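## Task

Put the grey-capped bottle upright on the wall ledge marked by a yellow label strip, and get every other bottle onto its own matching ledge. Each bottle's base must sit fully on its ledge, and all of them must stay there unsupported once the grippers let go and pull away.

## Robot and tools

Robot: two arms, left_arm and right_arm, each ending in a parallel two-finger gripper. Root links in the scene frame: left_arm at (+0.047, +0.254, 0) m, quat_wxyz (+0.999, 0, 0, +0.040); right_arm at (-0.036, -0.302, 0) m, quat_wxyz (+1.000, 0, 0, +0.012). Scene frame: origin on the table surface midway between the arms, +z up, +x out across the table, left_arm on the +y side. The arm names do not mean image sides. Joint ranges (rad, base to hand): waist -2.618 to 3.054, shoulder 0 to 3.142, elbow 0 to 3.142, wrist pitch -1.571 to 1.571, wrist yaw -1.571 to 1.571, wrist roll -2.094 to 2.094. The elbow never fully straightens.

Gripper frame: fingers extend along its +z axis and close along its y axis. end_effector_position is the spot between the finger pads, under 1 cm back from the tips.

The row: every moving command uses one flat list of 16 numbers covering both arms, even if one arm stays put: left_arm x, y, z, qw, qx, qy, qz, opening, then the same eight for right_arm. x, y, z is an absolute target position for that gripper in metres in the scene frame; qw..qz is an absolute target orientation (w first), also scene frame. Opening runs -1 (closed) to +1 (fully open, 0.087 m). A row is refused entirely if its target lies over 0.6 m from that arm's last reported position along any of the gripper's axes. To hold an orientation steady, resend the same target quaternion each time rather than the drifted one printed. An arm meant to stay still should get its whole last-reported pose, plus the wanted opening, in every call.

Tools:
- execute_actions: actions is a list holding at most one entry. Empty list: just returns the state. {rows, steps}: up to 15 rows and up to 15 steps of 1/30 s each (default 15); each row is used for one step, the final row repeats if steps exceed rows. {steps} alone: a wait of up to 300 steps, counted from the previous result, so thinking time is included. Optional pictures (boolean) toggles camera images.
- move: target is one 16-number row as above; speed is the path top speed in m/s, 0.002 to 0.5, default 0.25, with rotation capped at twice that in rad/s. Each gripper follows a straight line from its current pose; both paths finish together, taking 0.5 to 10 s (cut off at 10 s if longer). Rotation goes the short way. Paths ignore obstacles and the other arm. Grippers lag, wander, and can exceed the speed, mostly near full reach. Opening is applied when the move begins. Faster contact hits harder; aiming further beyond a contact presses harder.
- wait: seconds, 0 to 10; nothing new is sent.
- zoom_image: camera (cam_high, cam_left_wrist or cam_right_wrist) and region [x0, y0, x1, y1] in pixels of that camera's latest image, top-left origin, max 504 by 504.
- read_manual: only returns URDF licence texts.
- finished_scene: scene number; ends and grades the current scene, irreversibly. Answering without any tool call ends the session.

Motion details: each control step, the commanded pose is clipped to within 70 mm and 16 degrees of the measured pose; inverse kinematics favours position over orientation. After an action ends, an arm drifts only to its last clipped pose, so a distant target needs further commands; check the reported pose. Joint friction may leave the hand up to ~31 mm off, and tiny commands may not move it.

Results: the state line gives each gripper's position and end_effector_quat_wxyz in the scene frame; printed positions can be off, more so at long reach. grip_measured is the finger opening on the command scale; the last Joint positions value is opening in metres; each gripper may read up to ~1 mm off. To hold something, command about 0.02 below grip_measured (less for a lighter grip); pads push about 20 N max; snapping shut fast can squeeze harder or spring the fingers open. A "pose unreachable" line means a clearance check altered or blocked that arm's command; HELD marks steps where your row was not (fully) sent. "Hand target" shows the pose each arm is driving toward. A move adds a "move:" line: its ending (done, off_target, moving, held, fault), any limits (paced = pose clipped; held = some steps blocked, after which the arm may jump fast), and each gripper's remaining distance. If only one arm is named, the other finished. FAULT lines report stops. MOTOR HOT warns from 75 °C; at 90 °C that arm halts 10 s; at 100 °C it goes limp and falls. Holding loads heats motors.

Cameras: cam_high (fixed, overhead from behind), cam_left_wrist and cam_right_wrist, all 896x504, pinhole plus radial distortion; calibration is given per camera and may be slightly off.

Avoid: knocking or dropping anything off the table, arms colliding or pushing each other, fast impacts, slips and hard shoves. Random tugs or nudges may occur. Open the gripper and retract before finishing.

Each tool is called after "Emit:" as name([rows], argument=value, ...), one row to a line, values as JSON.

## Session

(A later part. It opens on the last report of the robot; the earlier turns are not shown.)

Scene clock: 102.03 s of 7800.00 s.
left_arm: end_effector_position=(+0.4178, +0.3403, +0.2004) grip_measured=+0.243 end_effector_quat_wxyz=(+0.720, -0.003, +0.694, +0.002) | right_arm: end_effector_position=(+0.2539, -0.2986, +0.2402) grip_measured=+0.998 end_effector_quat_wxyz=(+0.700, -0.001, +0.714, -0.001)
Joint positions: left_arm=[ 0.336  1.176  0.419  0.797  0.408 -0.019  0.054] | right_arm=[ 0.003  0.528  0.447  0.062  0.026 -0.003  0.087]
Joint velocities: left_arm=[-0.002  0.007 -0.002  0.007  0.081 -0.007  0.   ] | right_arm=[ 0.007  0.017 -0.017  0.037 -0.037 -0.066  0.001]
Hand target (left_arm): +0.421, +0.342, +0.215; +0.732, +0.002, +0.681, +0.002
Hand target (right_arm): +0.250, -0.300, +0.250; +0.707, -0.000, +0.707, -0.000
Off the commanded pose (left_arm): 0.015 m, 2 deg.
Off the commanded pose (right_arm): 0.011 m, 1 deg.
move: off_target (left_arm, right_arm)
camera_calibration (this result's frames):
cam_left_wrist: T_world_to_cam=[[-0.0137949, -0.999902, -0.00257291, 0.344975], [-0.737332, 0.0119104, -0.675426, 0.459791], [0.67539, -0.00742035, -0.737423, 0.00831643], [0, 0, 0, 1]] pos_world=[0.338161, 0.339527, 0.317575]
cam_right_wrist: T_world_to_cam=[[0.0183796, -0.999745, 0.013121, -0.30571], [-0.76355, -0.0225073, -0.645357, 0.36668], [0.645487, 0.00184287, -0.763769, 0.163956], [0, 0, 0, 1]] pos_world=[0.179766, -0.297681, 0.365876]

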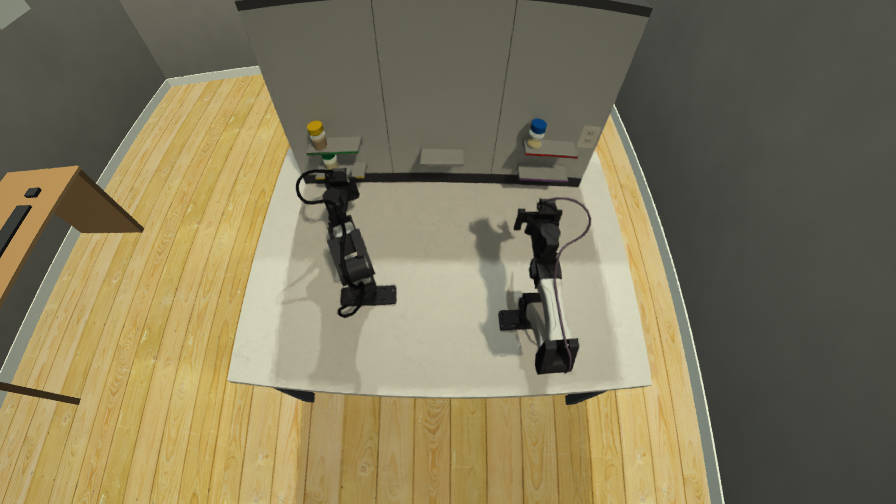

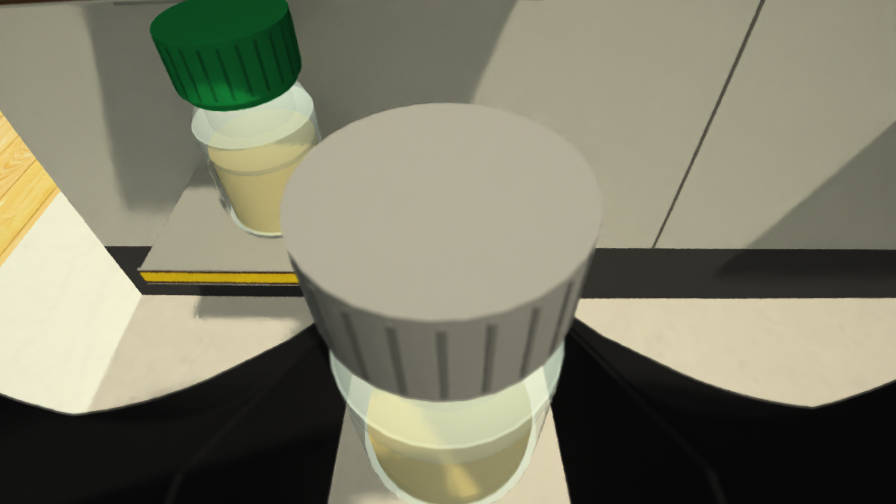

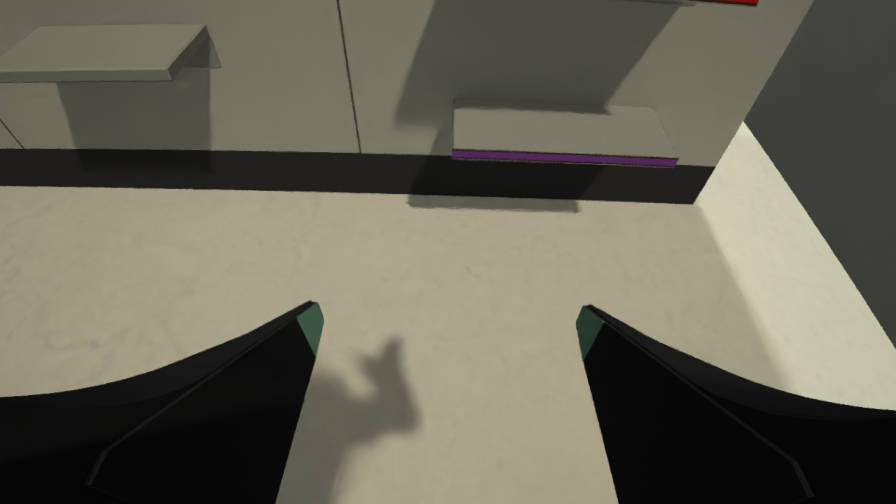

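Emit:
move(target=[0.475,0.345,0.212,0.73,0,0.683,0,0.19,0.25,-0.3,0.25,0.707,0,0.707,0,1], speed=0.05)

Scene clock: 104.57 s of 7800.00 s.
left_arm: end_effector_position=(+0.4662, +0.3438, +0.1967) grip_measured=+0.243 end_effector_quat_wxyz=(+0.714, -0.003, +0.701, -0.005) | right_arm: end_effector_position=(+0.2539, -0.2986, +0.2402) grip_measured=+0.998 end_effector_quat_wxyz=(+0.700, -0.001, +0.714, -0.001)
Joint positions: left_arm=[ 0.279  1.401  0.572  0.849  0.362 -0.019  0.054] | right_arm=[ 0.003  0.528  0.447  0.062  0.026 -0.003  0.087]
Joint velocities: left_arm=[-0.007  0.017 -0.022  0.007 -0.007 -0.037  0.   ] | right_arm=[-0.002 -0.017  0.002 -0.007 -0.037 -0.022  0.001]
Hand target (left_arm): +0.474, +0.344, +0.212; +0.730, -0.000, +0.683, -0.001
Hand target (right_arm): +0.250, -0.300, +0.250; +0.707, -0.000, +0.707, -0.000
Off the commanded pose (left_arm): 0.018 m, 3 deg.
Off the commanded pose (right_arm): 0.011 m, 1 deg.
move: off_target (left_arm, right_arm)
camera_calibration (this result's frames):
cam_left_wrist: T_world_to_cam=[[-0.0240877, -0.999682, 0.0074503, 0.351877], [-0.749367, 0.0131224, -0.662025, 0.495497], [0.661717, -0.0215297, -0.749445, -0.0134752], [0, 0, 0, 1]] pos_world=[0.388702, 0.344973, 0.315311]
cam_right_wrist: T_world_to_cam=[[0.0183796, -0.999745, 0.013121, -0.30571], [-0.76355, -0.0225073, -0.645357, 0.36668], [0.645487, 0.00184287, -0.763769, 0.163956], [0, 0, 0, 1]] pos_world=[0.179766, -0.297681, 0.365876]

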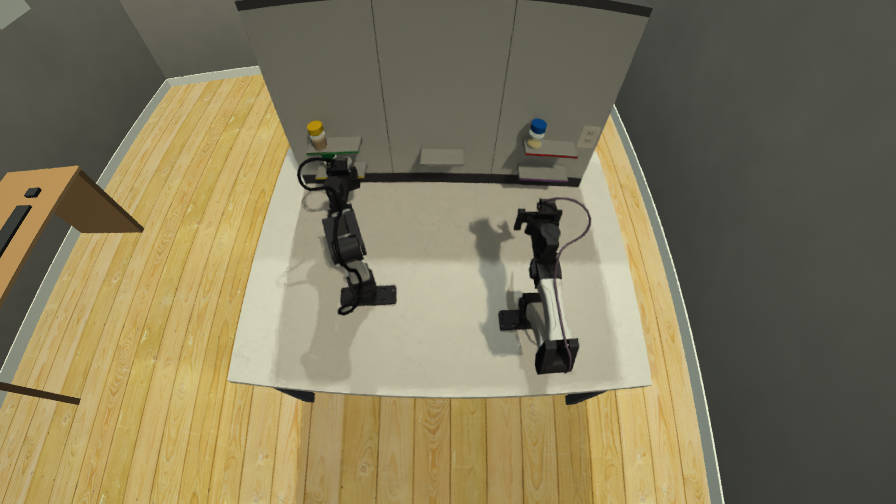

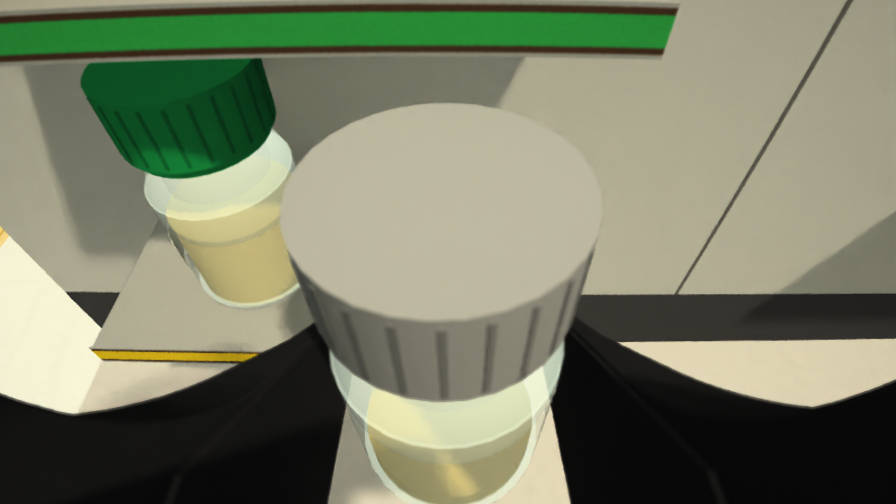

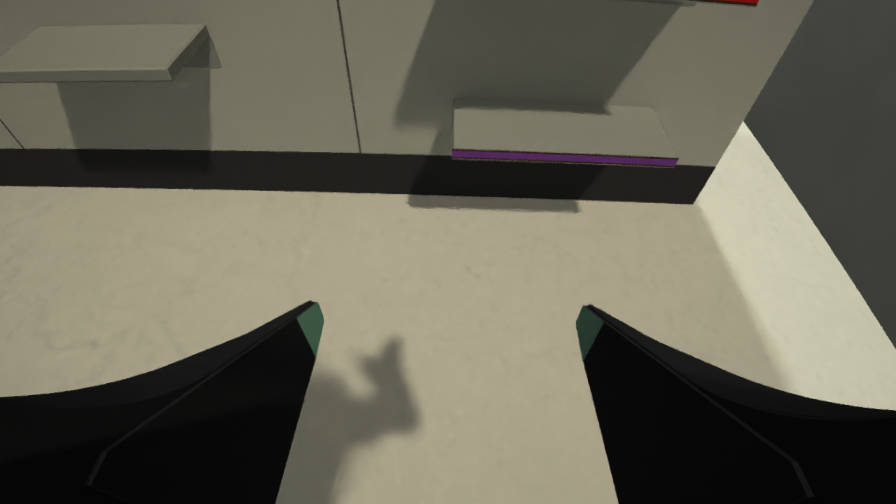

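Emit:
move(target=[0.50,0.345,0.208,0.73,0,0.683,0,0.19,0.25,-0.3,0.25,0.707,0,0.707,0,1], speed=0.03)

Scene clock: 108.37 s of 7800.00 s.
left_arm: end_effector_position=(+0.4909, +0.3442, +0.1933) grip_measured=+0.243 end_effector_quat_wxyz=(+0.714, -0.004, +0.700, -0.005) | right_arm: end_effector_position=(+0.2539, -0.2986, +0.2402) grip_measured=+0.998 end_effector_quat_wxyz=(+0.700, -0.001, +0.714, -0.001)
Joint positions: left_arm=[ 0.25   1.508  0.647  0.881  0.332 -0.019  0.054] | right_arm=[ 0.003  0.528  0.447  0.062  0.026 -0.003  0.087]
Joint velocities: left_arm=[ 0.012  0.012  0.012  0.081 -0.007 -0.081  0.   ] | right_arm=[-0.017  0.012 -0.012 -0.037  0.022 -0.037 -0.   ]
Hand target (left_arm): +0.499, +0.345, +0.208; +0.730, -0.000, +0.683, -0.000
Hand target (right_arm): +0.250, -0.300, +0.250; +0.707, -0.000, +0.707, -0.000
Off the commanded pose (left_arm): 0.017 m, 3 deg.
Off the commanded pose (right_arm): 0.011 m, 1 deg.
move: off_target (left_arm, right_arm)
camera_calibration (this result's frames):
cam_left_wrist: T_world_to_cam=[[-0.0237137, -0.999687, 0.00799998, 0.352669], [-0.74924, 0.0124737, -0.662181, 0.511986], [0.661874, -0.0216967, -0.749301, -0.0323793], [0, 0, 0, 1]] pos_world=[0.413395, 0.34547, 0.311944]
cam_right_wrist: T_world_to_cam=[[0.0183796, -0.999745, 0.013121, -0.30571], [-0.76355, -0.0225073, -0.645357, 0.36668], [0.645487, 0.00184287, -0.763769, 0.163956], [0, 0, 0, 1]] pos_world=[0.179766, -0.297681, 0.365876]

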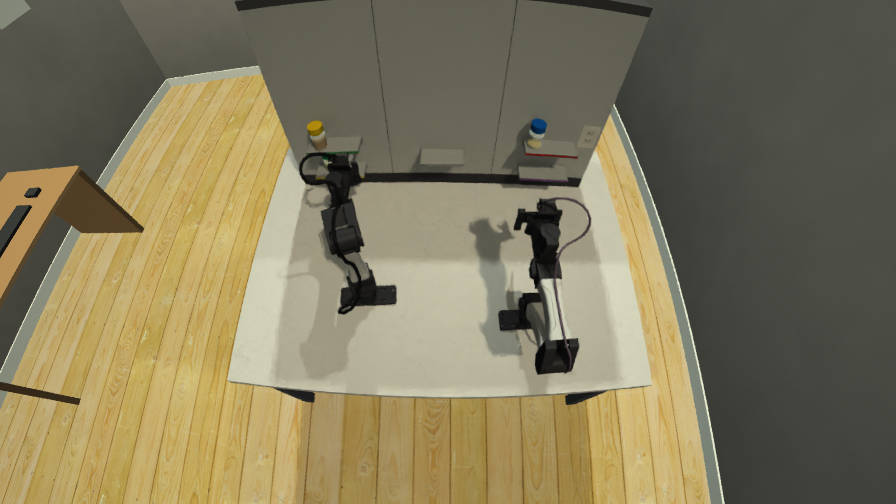

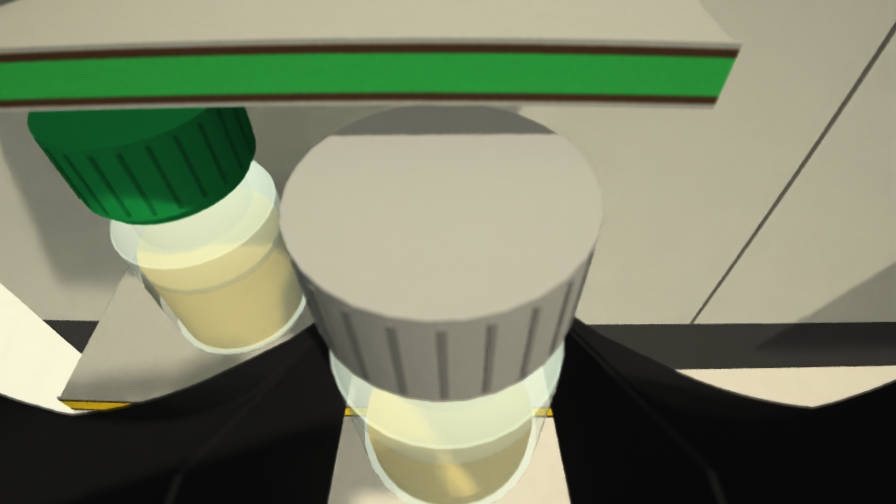

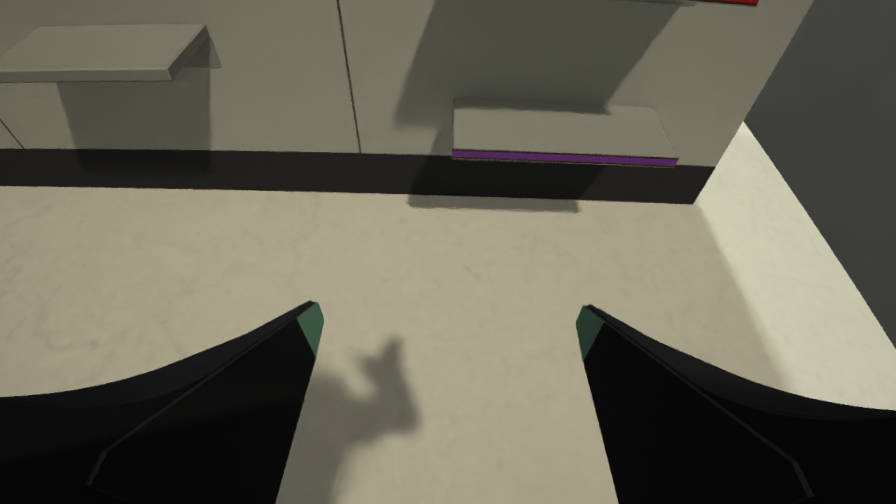

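Emit:
move(target=[0.53,0.345,0.208,0.73,0,0.683,0,0.19,0.25,-0.3,0.25,0.707,0,0.707,0,1], speed=0.03)

Scene clock: 111.13 s of 7800.00 s.
left_arm: end_effector_position=(+0.5209, +0.3444, +0.1937) grip_measured=+0.243 end_effector_quat_wxyz=(+0.714, -0.004, +0.701, -0.006) | right_arm: end_effector_position=(+0.2539, -0.2986, +0.2402) grip_measured=+0.998 end_effector_quat_wxyz=(+0.700, -0.001, +0.714, -0.001)
Joint positions: left_arm=[ 0.22   1.616  0.756  0.879  0.303 -0.019  0.054] | right_arm=[ 0.003  0.528  0.447  0.062  0.026 -0.003  0.087]
Joint velocities: left_arm=[-0.007 -0.007 -0.012 -0.037  0.095  0.007 -0.002] | right_arm=[-0.002  0.012  0.002  0.022 -0.022 -0.11  -0.   ]
Hand target (left_arm): +0.529, +0.345, +0.208; +0.730, +0.000, +0.683, -0.000
Hand target (right_arm): +0.250, -0.300, +0.250; +0.707, -0.000, +0.707, -0.000
Off the commanded pose (left_arm): 0.017 m, 3 deg.
Off the commanded pose (right_arm): 0.011 m, 1 deg.
move: off_target (left_arm, right_arm)
camera_calibration (this result's frames):
cam_left_wrist: T_world_to_cam=[[-0.0244805, -0.999663, 0.00867014, 0.353844], [-0.749352, 0.0126087, -0.662051, 0.53473], [0.661719, -0.0227043, -0.749408, -0.0514717], [0, 0, 0, 1]] pos_world=[0.443423, 0.345813, 0.312378]
cam_right_wrist: T_world_to_cam=[[0.0183796, -0.999745, 0.013121, -0.30571], [-0.76355, -0.0225073, -0.645357, 0.36668], [0.645487, 0.00184287, -0.763769, 0.163956], [0, 0, 0, 1]] pos_world=[0.179766, -0.297681, 0.365876]

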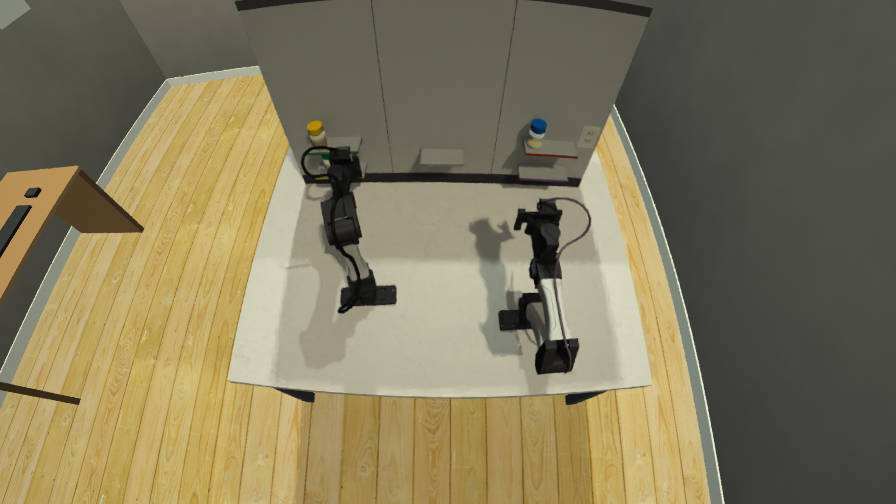

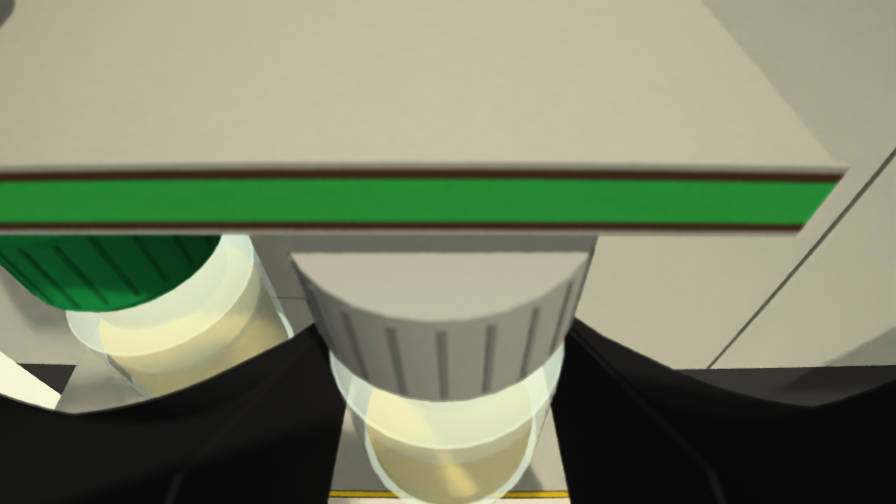

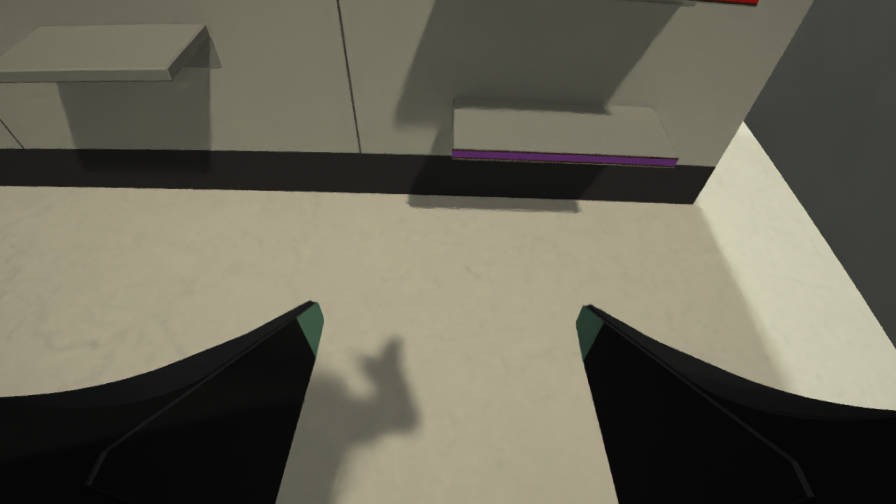

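Emit:
move(target=[0.552,0.345,0.205,0.73,0,0.683,0,0.19,0.25,-0.3,0.25,0.707,0,0.707,0,1], speed=0.03)

Emit:
move(target=[0.552,0.345,0.175,0.73,0,0.683,0,0.19,0.25,-0.3,0.25,0.707,0,0.707,0,1], speed=0.02)

Scene clock: 113.90 s of 7800.00 s.
left_arm: end_effector_position=(+0.5428, +0.3450, +0.1911) grip_measured=+0.243 end_effector_quat_wxyz=(+0.714, -0.004, +0.701, -0.006) | right_arm: end_effector_position=(+0.2539, -0.2986, +0.2402) grip_measured=+0.998 end_effector_quat_wxyz=(+0.700, -0.001, +0.714, -0.001)
Joint positions: left_arm=[ 0.201  1.698  0.835  0.883  0.284 -0.019  0.054] | right_arm=[ 0.003  0.528  0.447  0.062  0.026 -0.003  0.087]
Joint velocities: left_arm=[-0.002  0.007  0.002 -0.037 -0.066  0.007  0.   ] | right_arm=[-0.007 -0.012 -0.002 -0.007  0.051  0.037 -0.   ]
Hand target (left_arm): +0.551, +0.345, +0.205; +0.730, -0.000, +0.683, -0.000
Hand target (right_arm): +0.250, -0.300, +0.250; +0.707, -0.000, +0.707, -0.000
Off the commanded pose (left_arm): 0.017 m, 3 deg.
Off the commanded pose (right_arm): 0.011 m, 1 deg.
move: off_target (left_arm, right_arm)
camera_calibration (this result's frames):
cam_left_wrist: T_world_to_cam=[[-0.023719, -0.999677, 0.00913703, 0.354411], [-0.749534, 0.0117346, -0.661862, 0.549715], [0.661541, -0.0225472, -0.74957, -0.0678326], [0, 0, 0, 1]] pos_world=[0.46531, 0.346316, 0.309752]
cam_right_wrist: T_world_to_cam=[[0.0183796, -0.999745, 0.013121, -0.30571], [-0.76355, -0.0225073, -0.645357, 0.36668], [0.645487, 0.00184287, -0.763769, 0.163956], [0, 0, 0, 1]] pos_world=[0.179766, -0.297681, 0.365876]

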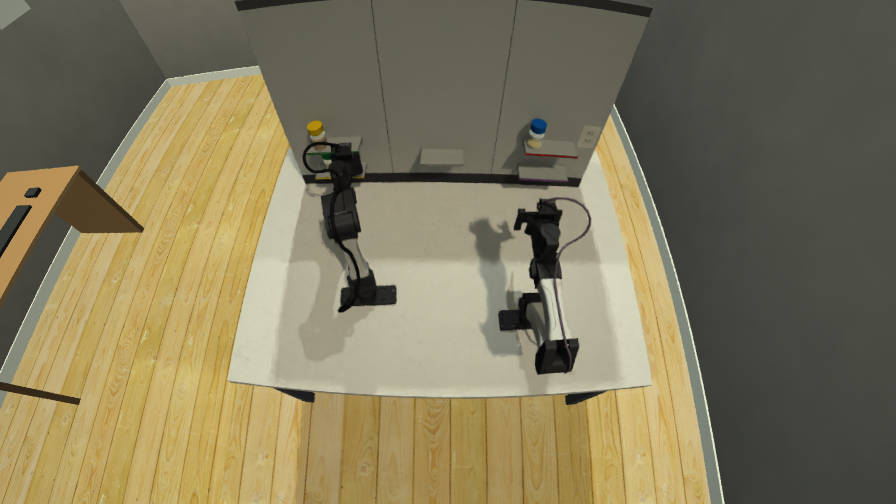

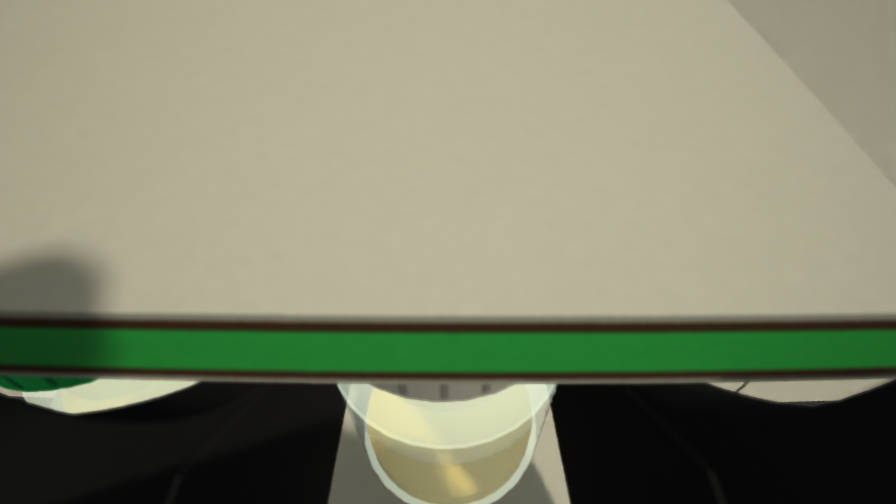

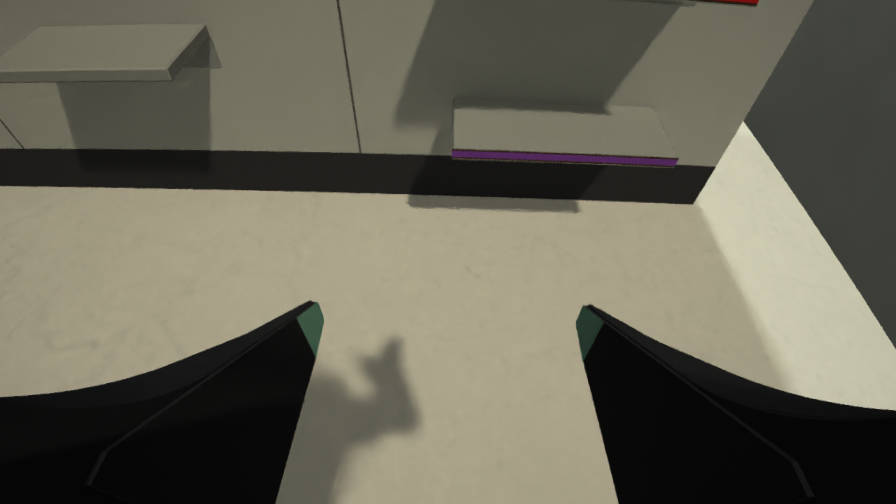

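Scene clock: 115.40 s of 7800.00 s.
left_arm: end_effector_position=(+0.5525, +0.3476, +0.1827) grip_measured=+0.243 end_effector_quat_wxyz=(+0.729, +0.001, +0.684, -0.002) | right_arm: end_effector_position=(+0.2539, -0.2986, +0.2402) grip_measured=+0.998 end_effector_quat_wxyz=(+0.700, -0.001, +0.714, -0.001)
Joint positions: left_arm=[ 0.201  1.781  0.835  1.013  0.285 -0.019  0.054] | right_arm=[ 0.003  0.528  0.447  0.062  0.026 -0.003  0.087]
Joint velocities: left_arm=[-0.017  0.007  0.012 -0.007 -0.007 -0.022  0.   ] | right_arm=[-0.017  0.012 -0.002  0.007 -0.007  0.007 -0.   ]
Hand target (left_arm): +0.552, +0.345, +0.175; +0.730, +0.000, +0.684, -0.000
Hand target (right_arm): +0.250, -0.300, +0.250; +0.707, -0.000, +0.707, -0.000
Off the commanded pose (left_arm): 0.008 m, 0 deg.
Off the commanded pose (right_arm): 0.011 m, 1 deg.
move: off_target (right_arm)
camera_calibration (this result's frames):
cam_left_wrist: T_world_to_cam=[[-0.0249509, -0.999675, -0.00527076, 0.360638], [-0.718435, 0.0215972, -0.695258, 0.536908], [0.695146, -0.0135606, -0.718741, -0.107808], [0, 0, 0, 1]] pos_world=[0.469674, 0.347464, 0.297705]
cam_right_wrist: T_world_to_cam=[[0.0183796, -0.999745, 0.013121, -0.30571], [-0.76355, -0.0225073, -0.645357, 0.36668], [0.645487, 0.00184287, -0.763769, 0.163956], [0, 0, 0, 1]] pos_world=[0.179766, -0.297681, 0.365876]

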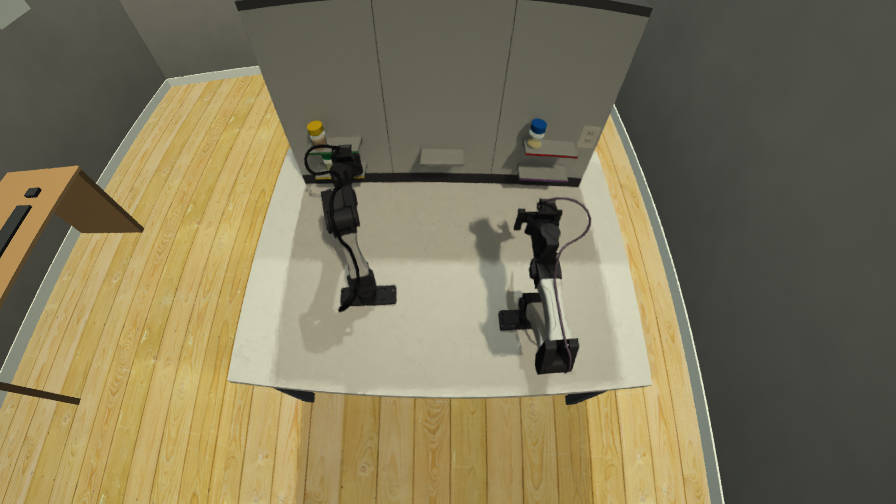

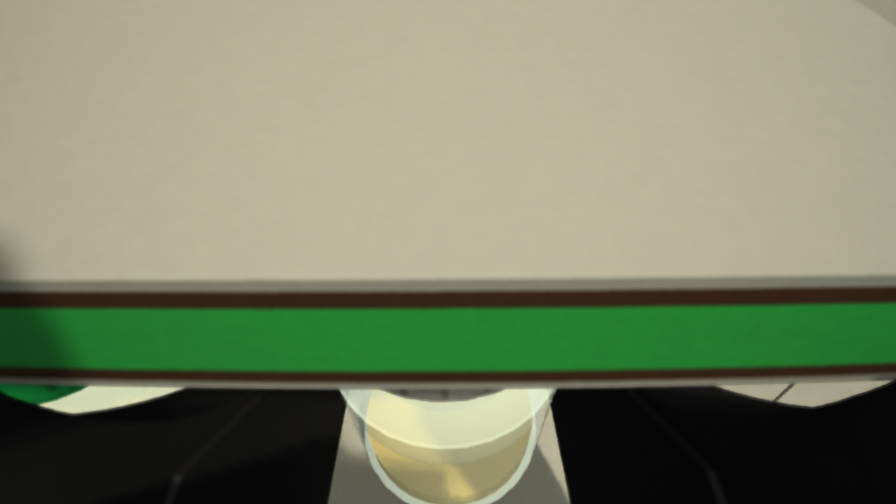

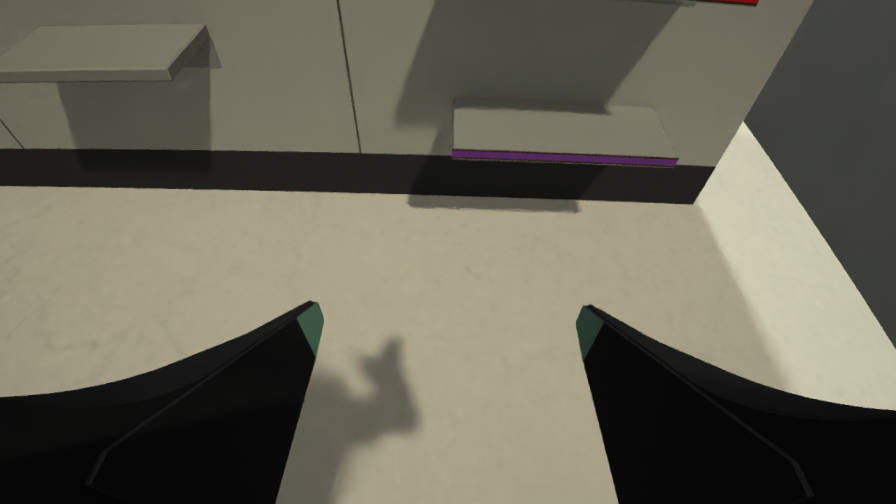

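Emit:
move(target=[0.547,0.345,0.162,0.73,0,0.683,0,0.19,0.25,-0.3,0.25,0.707,0,0.707,0,1], speed=0.015)

Scene clock: 117.93 s of 7800.00 s.
left_arm: end_effector_position=(+0.5496, +0.3466, +0.1817) grip_measured=+0.243 end_effector_quat_wxyz=(+0.742, +0.005, +0.671, +0.002) | right_arm: end_effector_position=(+0.2539, -0.2986, +0.2402) grip_measured=+0.998 end_effector_quat_wxyz=(+0.700, -0.001, +0.714, -0.001)
Joint positions: left_arm=[ 0.201  1.799  0.803  1.101  0.286 -0.019  0.054] | right_arm=[ 0.003  0.528  0.447  0.062  0.026 -0.003  0.087]
Joint velocities: left_arm=[-0.007  0.007 -0.007 -0.051 -0.051 -0.037 -0.   ] | right_arm=[-0.012  0.007  0.007 -0.051  0.022 -0.007 -0.   ]
Hand target (left_arm): +0.547, +0.345, +0.162; +0.730, +0.000, +0.683, +0.000
Hand target (right_arm): +0.250, -0.300, +0.250; +0.707, -0.000, +0.707, -0.000
Off the commanded pose (left_arm): 0.020 m, 2 deg.
Off the commanded pose (right_arm): 0.011 m, 1 deg.
move: off_target (left_arm, right_arm)
camera_calibration (this result's frames):
cam_left_wrist: T_world_to_cam=[[-0.0252995, -0.999536, -0.0169646, 0.361865], [-0.692215, 0.0297593, -0.721078, 0.521631], [0.721248, -0.00649976, -0.692646, -0.128062], [0, 0, 0, 1]] pos_world=[0.4626, 0.345341, 0.293573]
cam_right_wrist: T_world_to_cam=[[0.0183796, -0.999745, 0.013121, -0.30571], [-0.76355, -0.0225073, -0.645357, 0.36668], [0.645487, 0.00184287, -0.763769, 0.163956], [0, 0, 0, 1]] pos_world=[0.179766, -0.297681, 0.365876]

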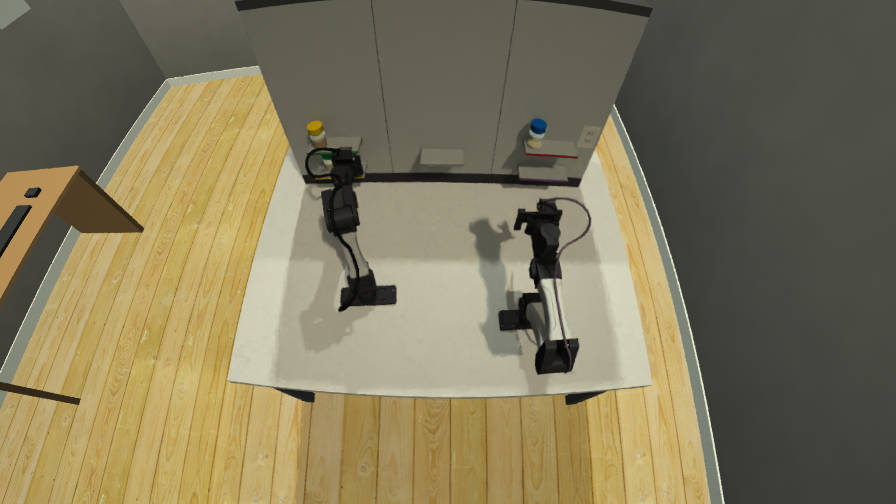

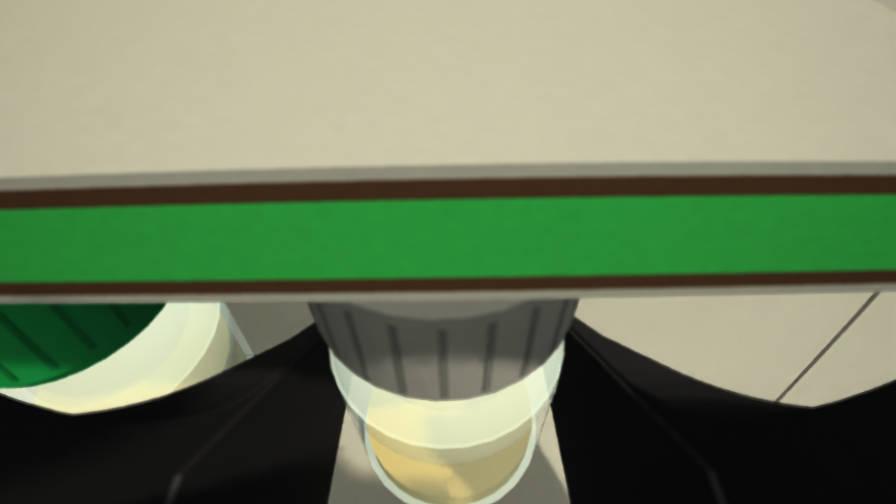

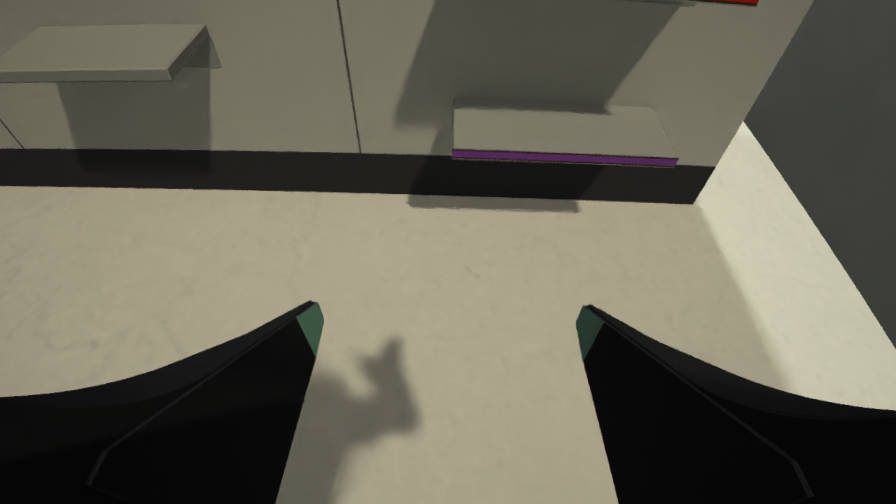

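Contact. Release gently (limited opening), then retreat.

Emit:
execute_actions([
  {"rows":[[0.55,0.347,0.18,0.735,0,0.678,0,0.24,0.25,-0.3,0.25,0.707,0,0.707,0,1],[0.55,0.347,0.18,0.735,0,0.678,0,0.25,0.25,-0.3,0.25,0.707,0,0.707,0,1],[0.55,0.347,0.18,0.735,0,0.678,0,0.26,0.25,-0.3,0.25,0.707,0,0.707,0,1],[0.55,0.347,0.18,0.735,0,0.678,0,0.27,0.25,-0.3,0.25,0.707,0,0.707,0,1],[0.55,0.347,0.18,0.735,0,0.678,0,0.29,0.25,-0.3,0.25,0.707,0,0.707,0,1],[0.55,0.347,0.18,0.735,0,0.678,0,0.32,0.25,-0.3,0.25,0.707,0,0.707,0,1],[0.55,0.347,0.18,0.735,0,0.678,0,0.4,0.25,-0.3,0.25,0.707,0,0.707,0,1],[0.55,0.347,0.18,0.735,0,0.678,0,0.5,0.25,-0.3,0.25,0.707,0,0.707,0,1],[0.55,0.347,0.18,0.735,0,0.678,0,0.62,0.25,-0.3,0.25,0.707,0,0.707,0,1]],"steps":15},
], pictures=false)

Emit:
move(target=[0.42,0.345,0.19,0.72,0,0.694,0,0.62,0.25,-0.3,0.25,0.707,0,0.707,0,1], speed=0.1)

Scene clock: 120.70 s of 7800.00 s.
left_arm: end_effector_position=(+0.5494, +0.3465, +0.1783) grip_measured=+0.620 end_effector_quat_wxyz=(+0.738, +0.004, +0.675, +0.000) | right_arm: end_effector_position=(+0.2539, -0.2986, +0.2402) grip_measured=+0.998 end_effector_quat_wxyz=(+0.700, -0.001, +0.714, -0.001)
Joint positions: left_arm=[ 0.201  1.799  0.802  1.089  0.286 -0.019  0.071] | right_arm=[ 0.003  0.528  0.447  0.062  0.026 -0.003  0.087]
Joint velocities: left_arm=[-0.027 -0.007 -0.017  0.007 -0.022  0.022 -0.   ] | right_arm=[-0.027 -0.017  0.032  0.022 -0.037  0.007 -0.   ]
Hand target (left_arm): +0.550, +0.347, +0.180; +0.735, +0.000, +0.678, -0.000
Hand target (right_arm): +0.250, -0.300, +0.250; +0.707, -0.000, +0.707, -0.000
Off the commanded pose (left_arm): 0.002 m, 1 deg.
Off the commanded pose (right_arm): 0.011 m, 1 deg.
Steps of this call (steps 1 to 68: nothing new was sent; steps 69 to 83: all 15 steps of this action). Readings (end_effector_position):
69: left_arm (+0.5496, +0.3466, +0.1813) | right_arm (+0.2539, -0.2986, +0.2402)
70: left_arm (+0.5496, +0.3466, +0.1812) | right_arm (+0.2539, -0.2986, +0.2402)
72: left_arm (+0.5495, +0.3466, +0.1809) | right_arm (+0.2539, -0.2986, +0.2402)
76: left_arm (+0.5494, +0.3465, +0.1792) | right_arm (+0.2539, -0.2986, +0.2402)
83: the state above

Scene clock: 122.83 s of 7800.00 s.
left_arm: end_effector_position=(+0.4277, +0.3469, +0.2030) grip_measured=+0.620 end_effector_quat_wxyz=(+0.732, +0.004, +0.681, +0.006) | right_arm: end_effector_position=(+0.2539, -0.2986, +0.2402) grip_measured=+0.998 end_effector_quat_wxyz=(+0.700, -0.001, +0.714, -0.001)
Joint positions: left_arm=[ 0.348  1.253  0.433  0.899  0.425 -0.019  0.071] | right_arm=[ 0.003  0.528  0.447  0.062  0.026 -0.003  0.087]
Joint velocities: left_arm=[-0.007  0.002 -0.012 -0.022 -0.022  0.007 -0.001] | right_arm=[-0.027  0.007  0.002 -0.007 -0.066  0.037  0.001]
Hand target (left_arm): +0.420, +0.345, +0.190; +0.720, +0.000, +0.694, +0.000
Hand target (right_arm): +0.250, -0.300, +0.250; +0.707, -0.000, +0.707, -0.000
Off the commanded pose (left_arm): 0.015 m, 2 deg.
Off the commanded pose (right_arm): 0.011 m, 1 deg.
move: off_target (left_arm, right_arm)
camera_calibration (this result's frames):
cam_left_wrist: T_world_to_cam=[[-0.0176238, -0.999661, -0.0191842, 0.356632], [-0.713099, 0.0260164, -0.700581, 0.458625], [0.700842, 0.00133328, -0.713315, -0.0151491], [0, 0, 0, 1]] pos_world=[0.343947, 0.3446, 0.317339]
cam_right_wrist: T_world_to_cam=[[0.0183796, -0.999745, 0.013121, -0.30571], [-0.76355, -0.0225073, -0.645357, 0.36668], [0.645487, 0.00184287, -0.763769, 0.163956], [0, 0, 0, 1]] pos_world=[0.179766, -0.297681, 0.365876]

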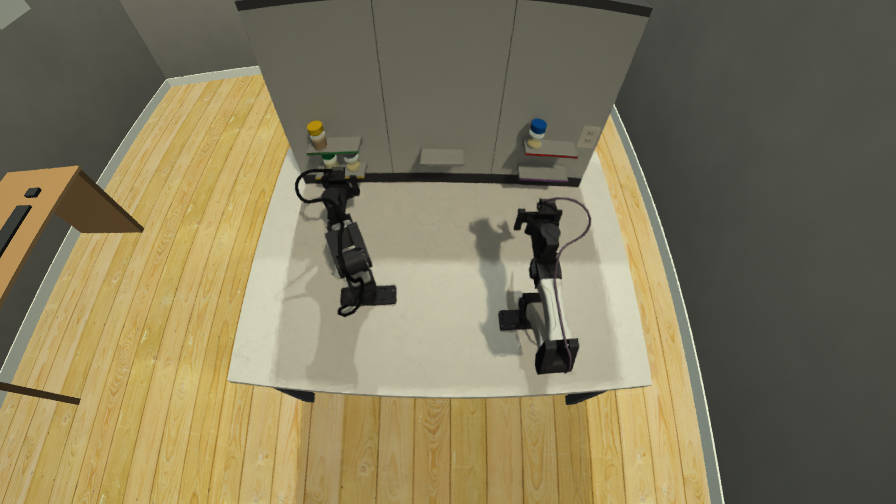

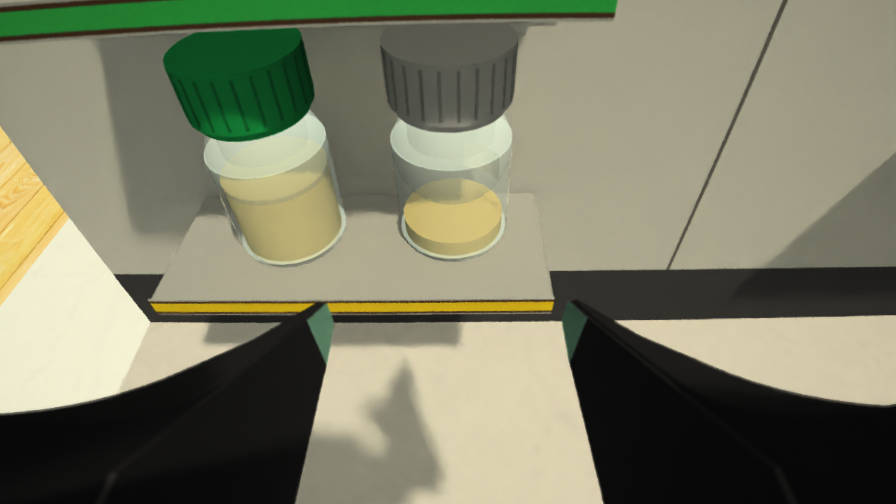

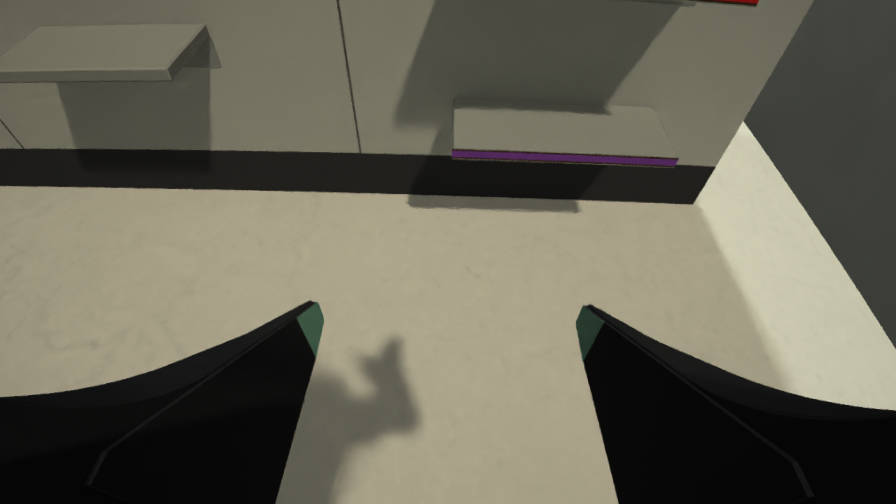

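Emit:
finished_scene(scene=1)

The scene is finished: the task was done.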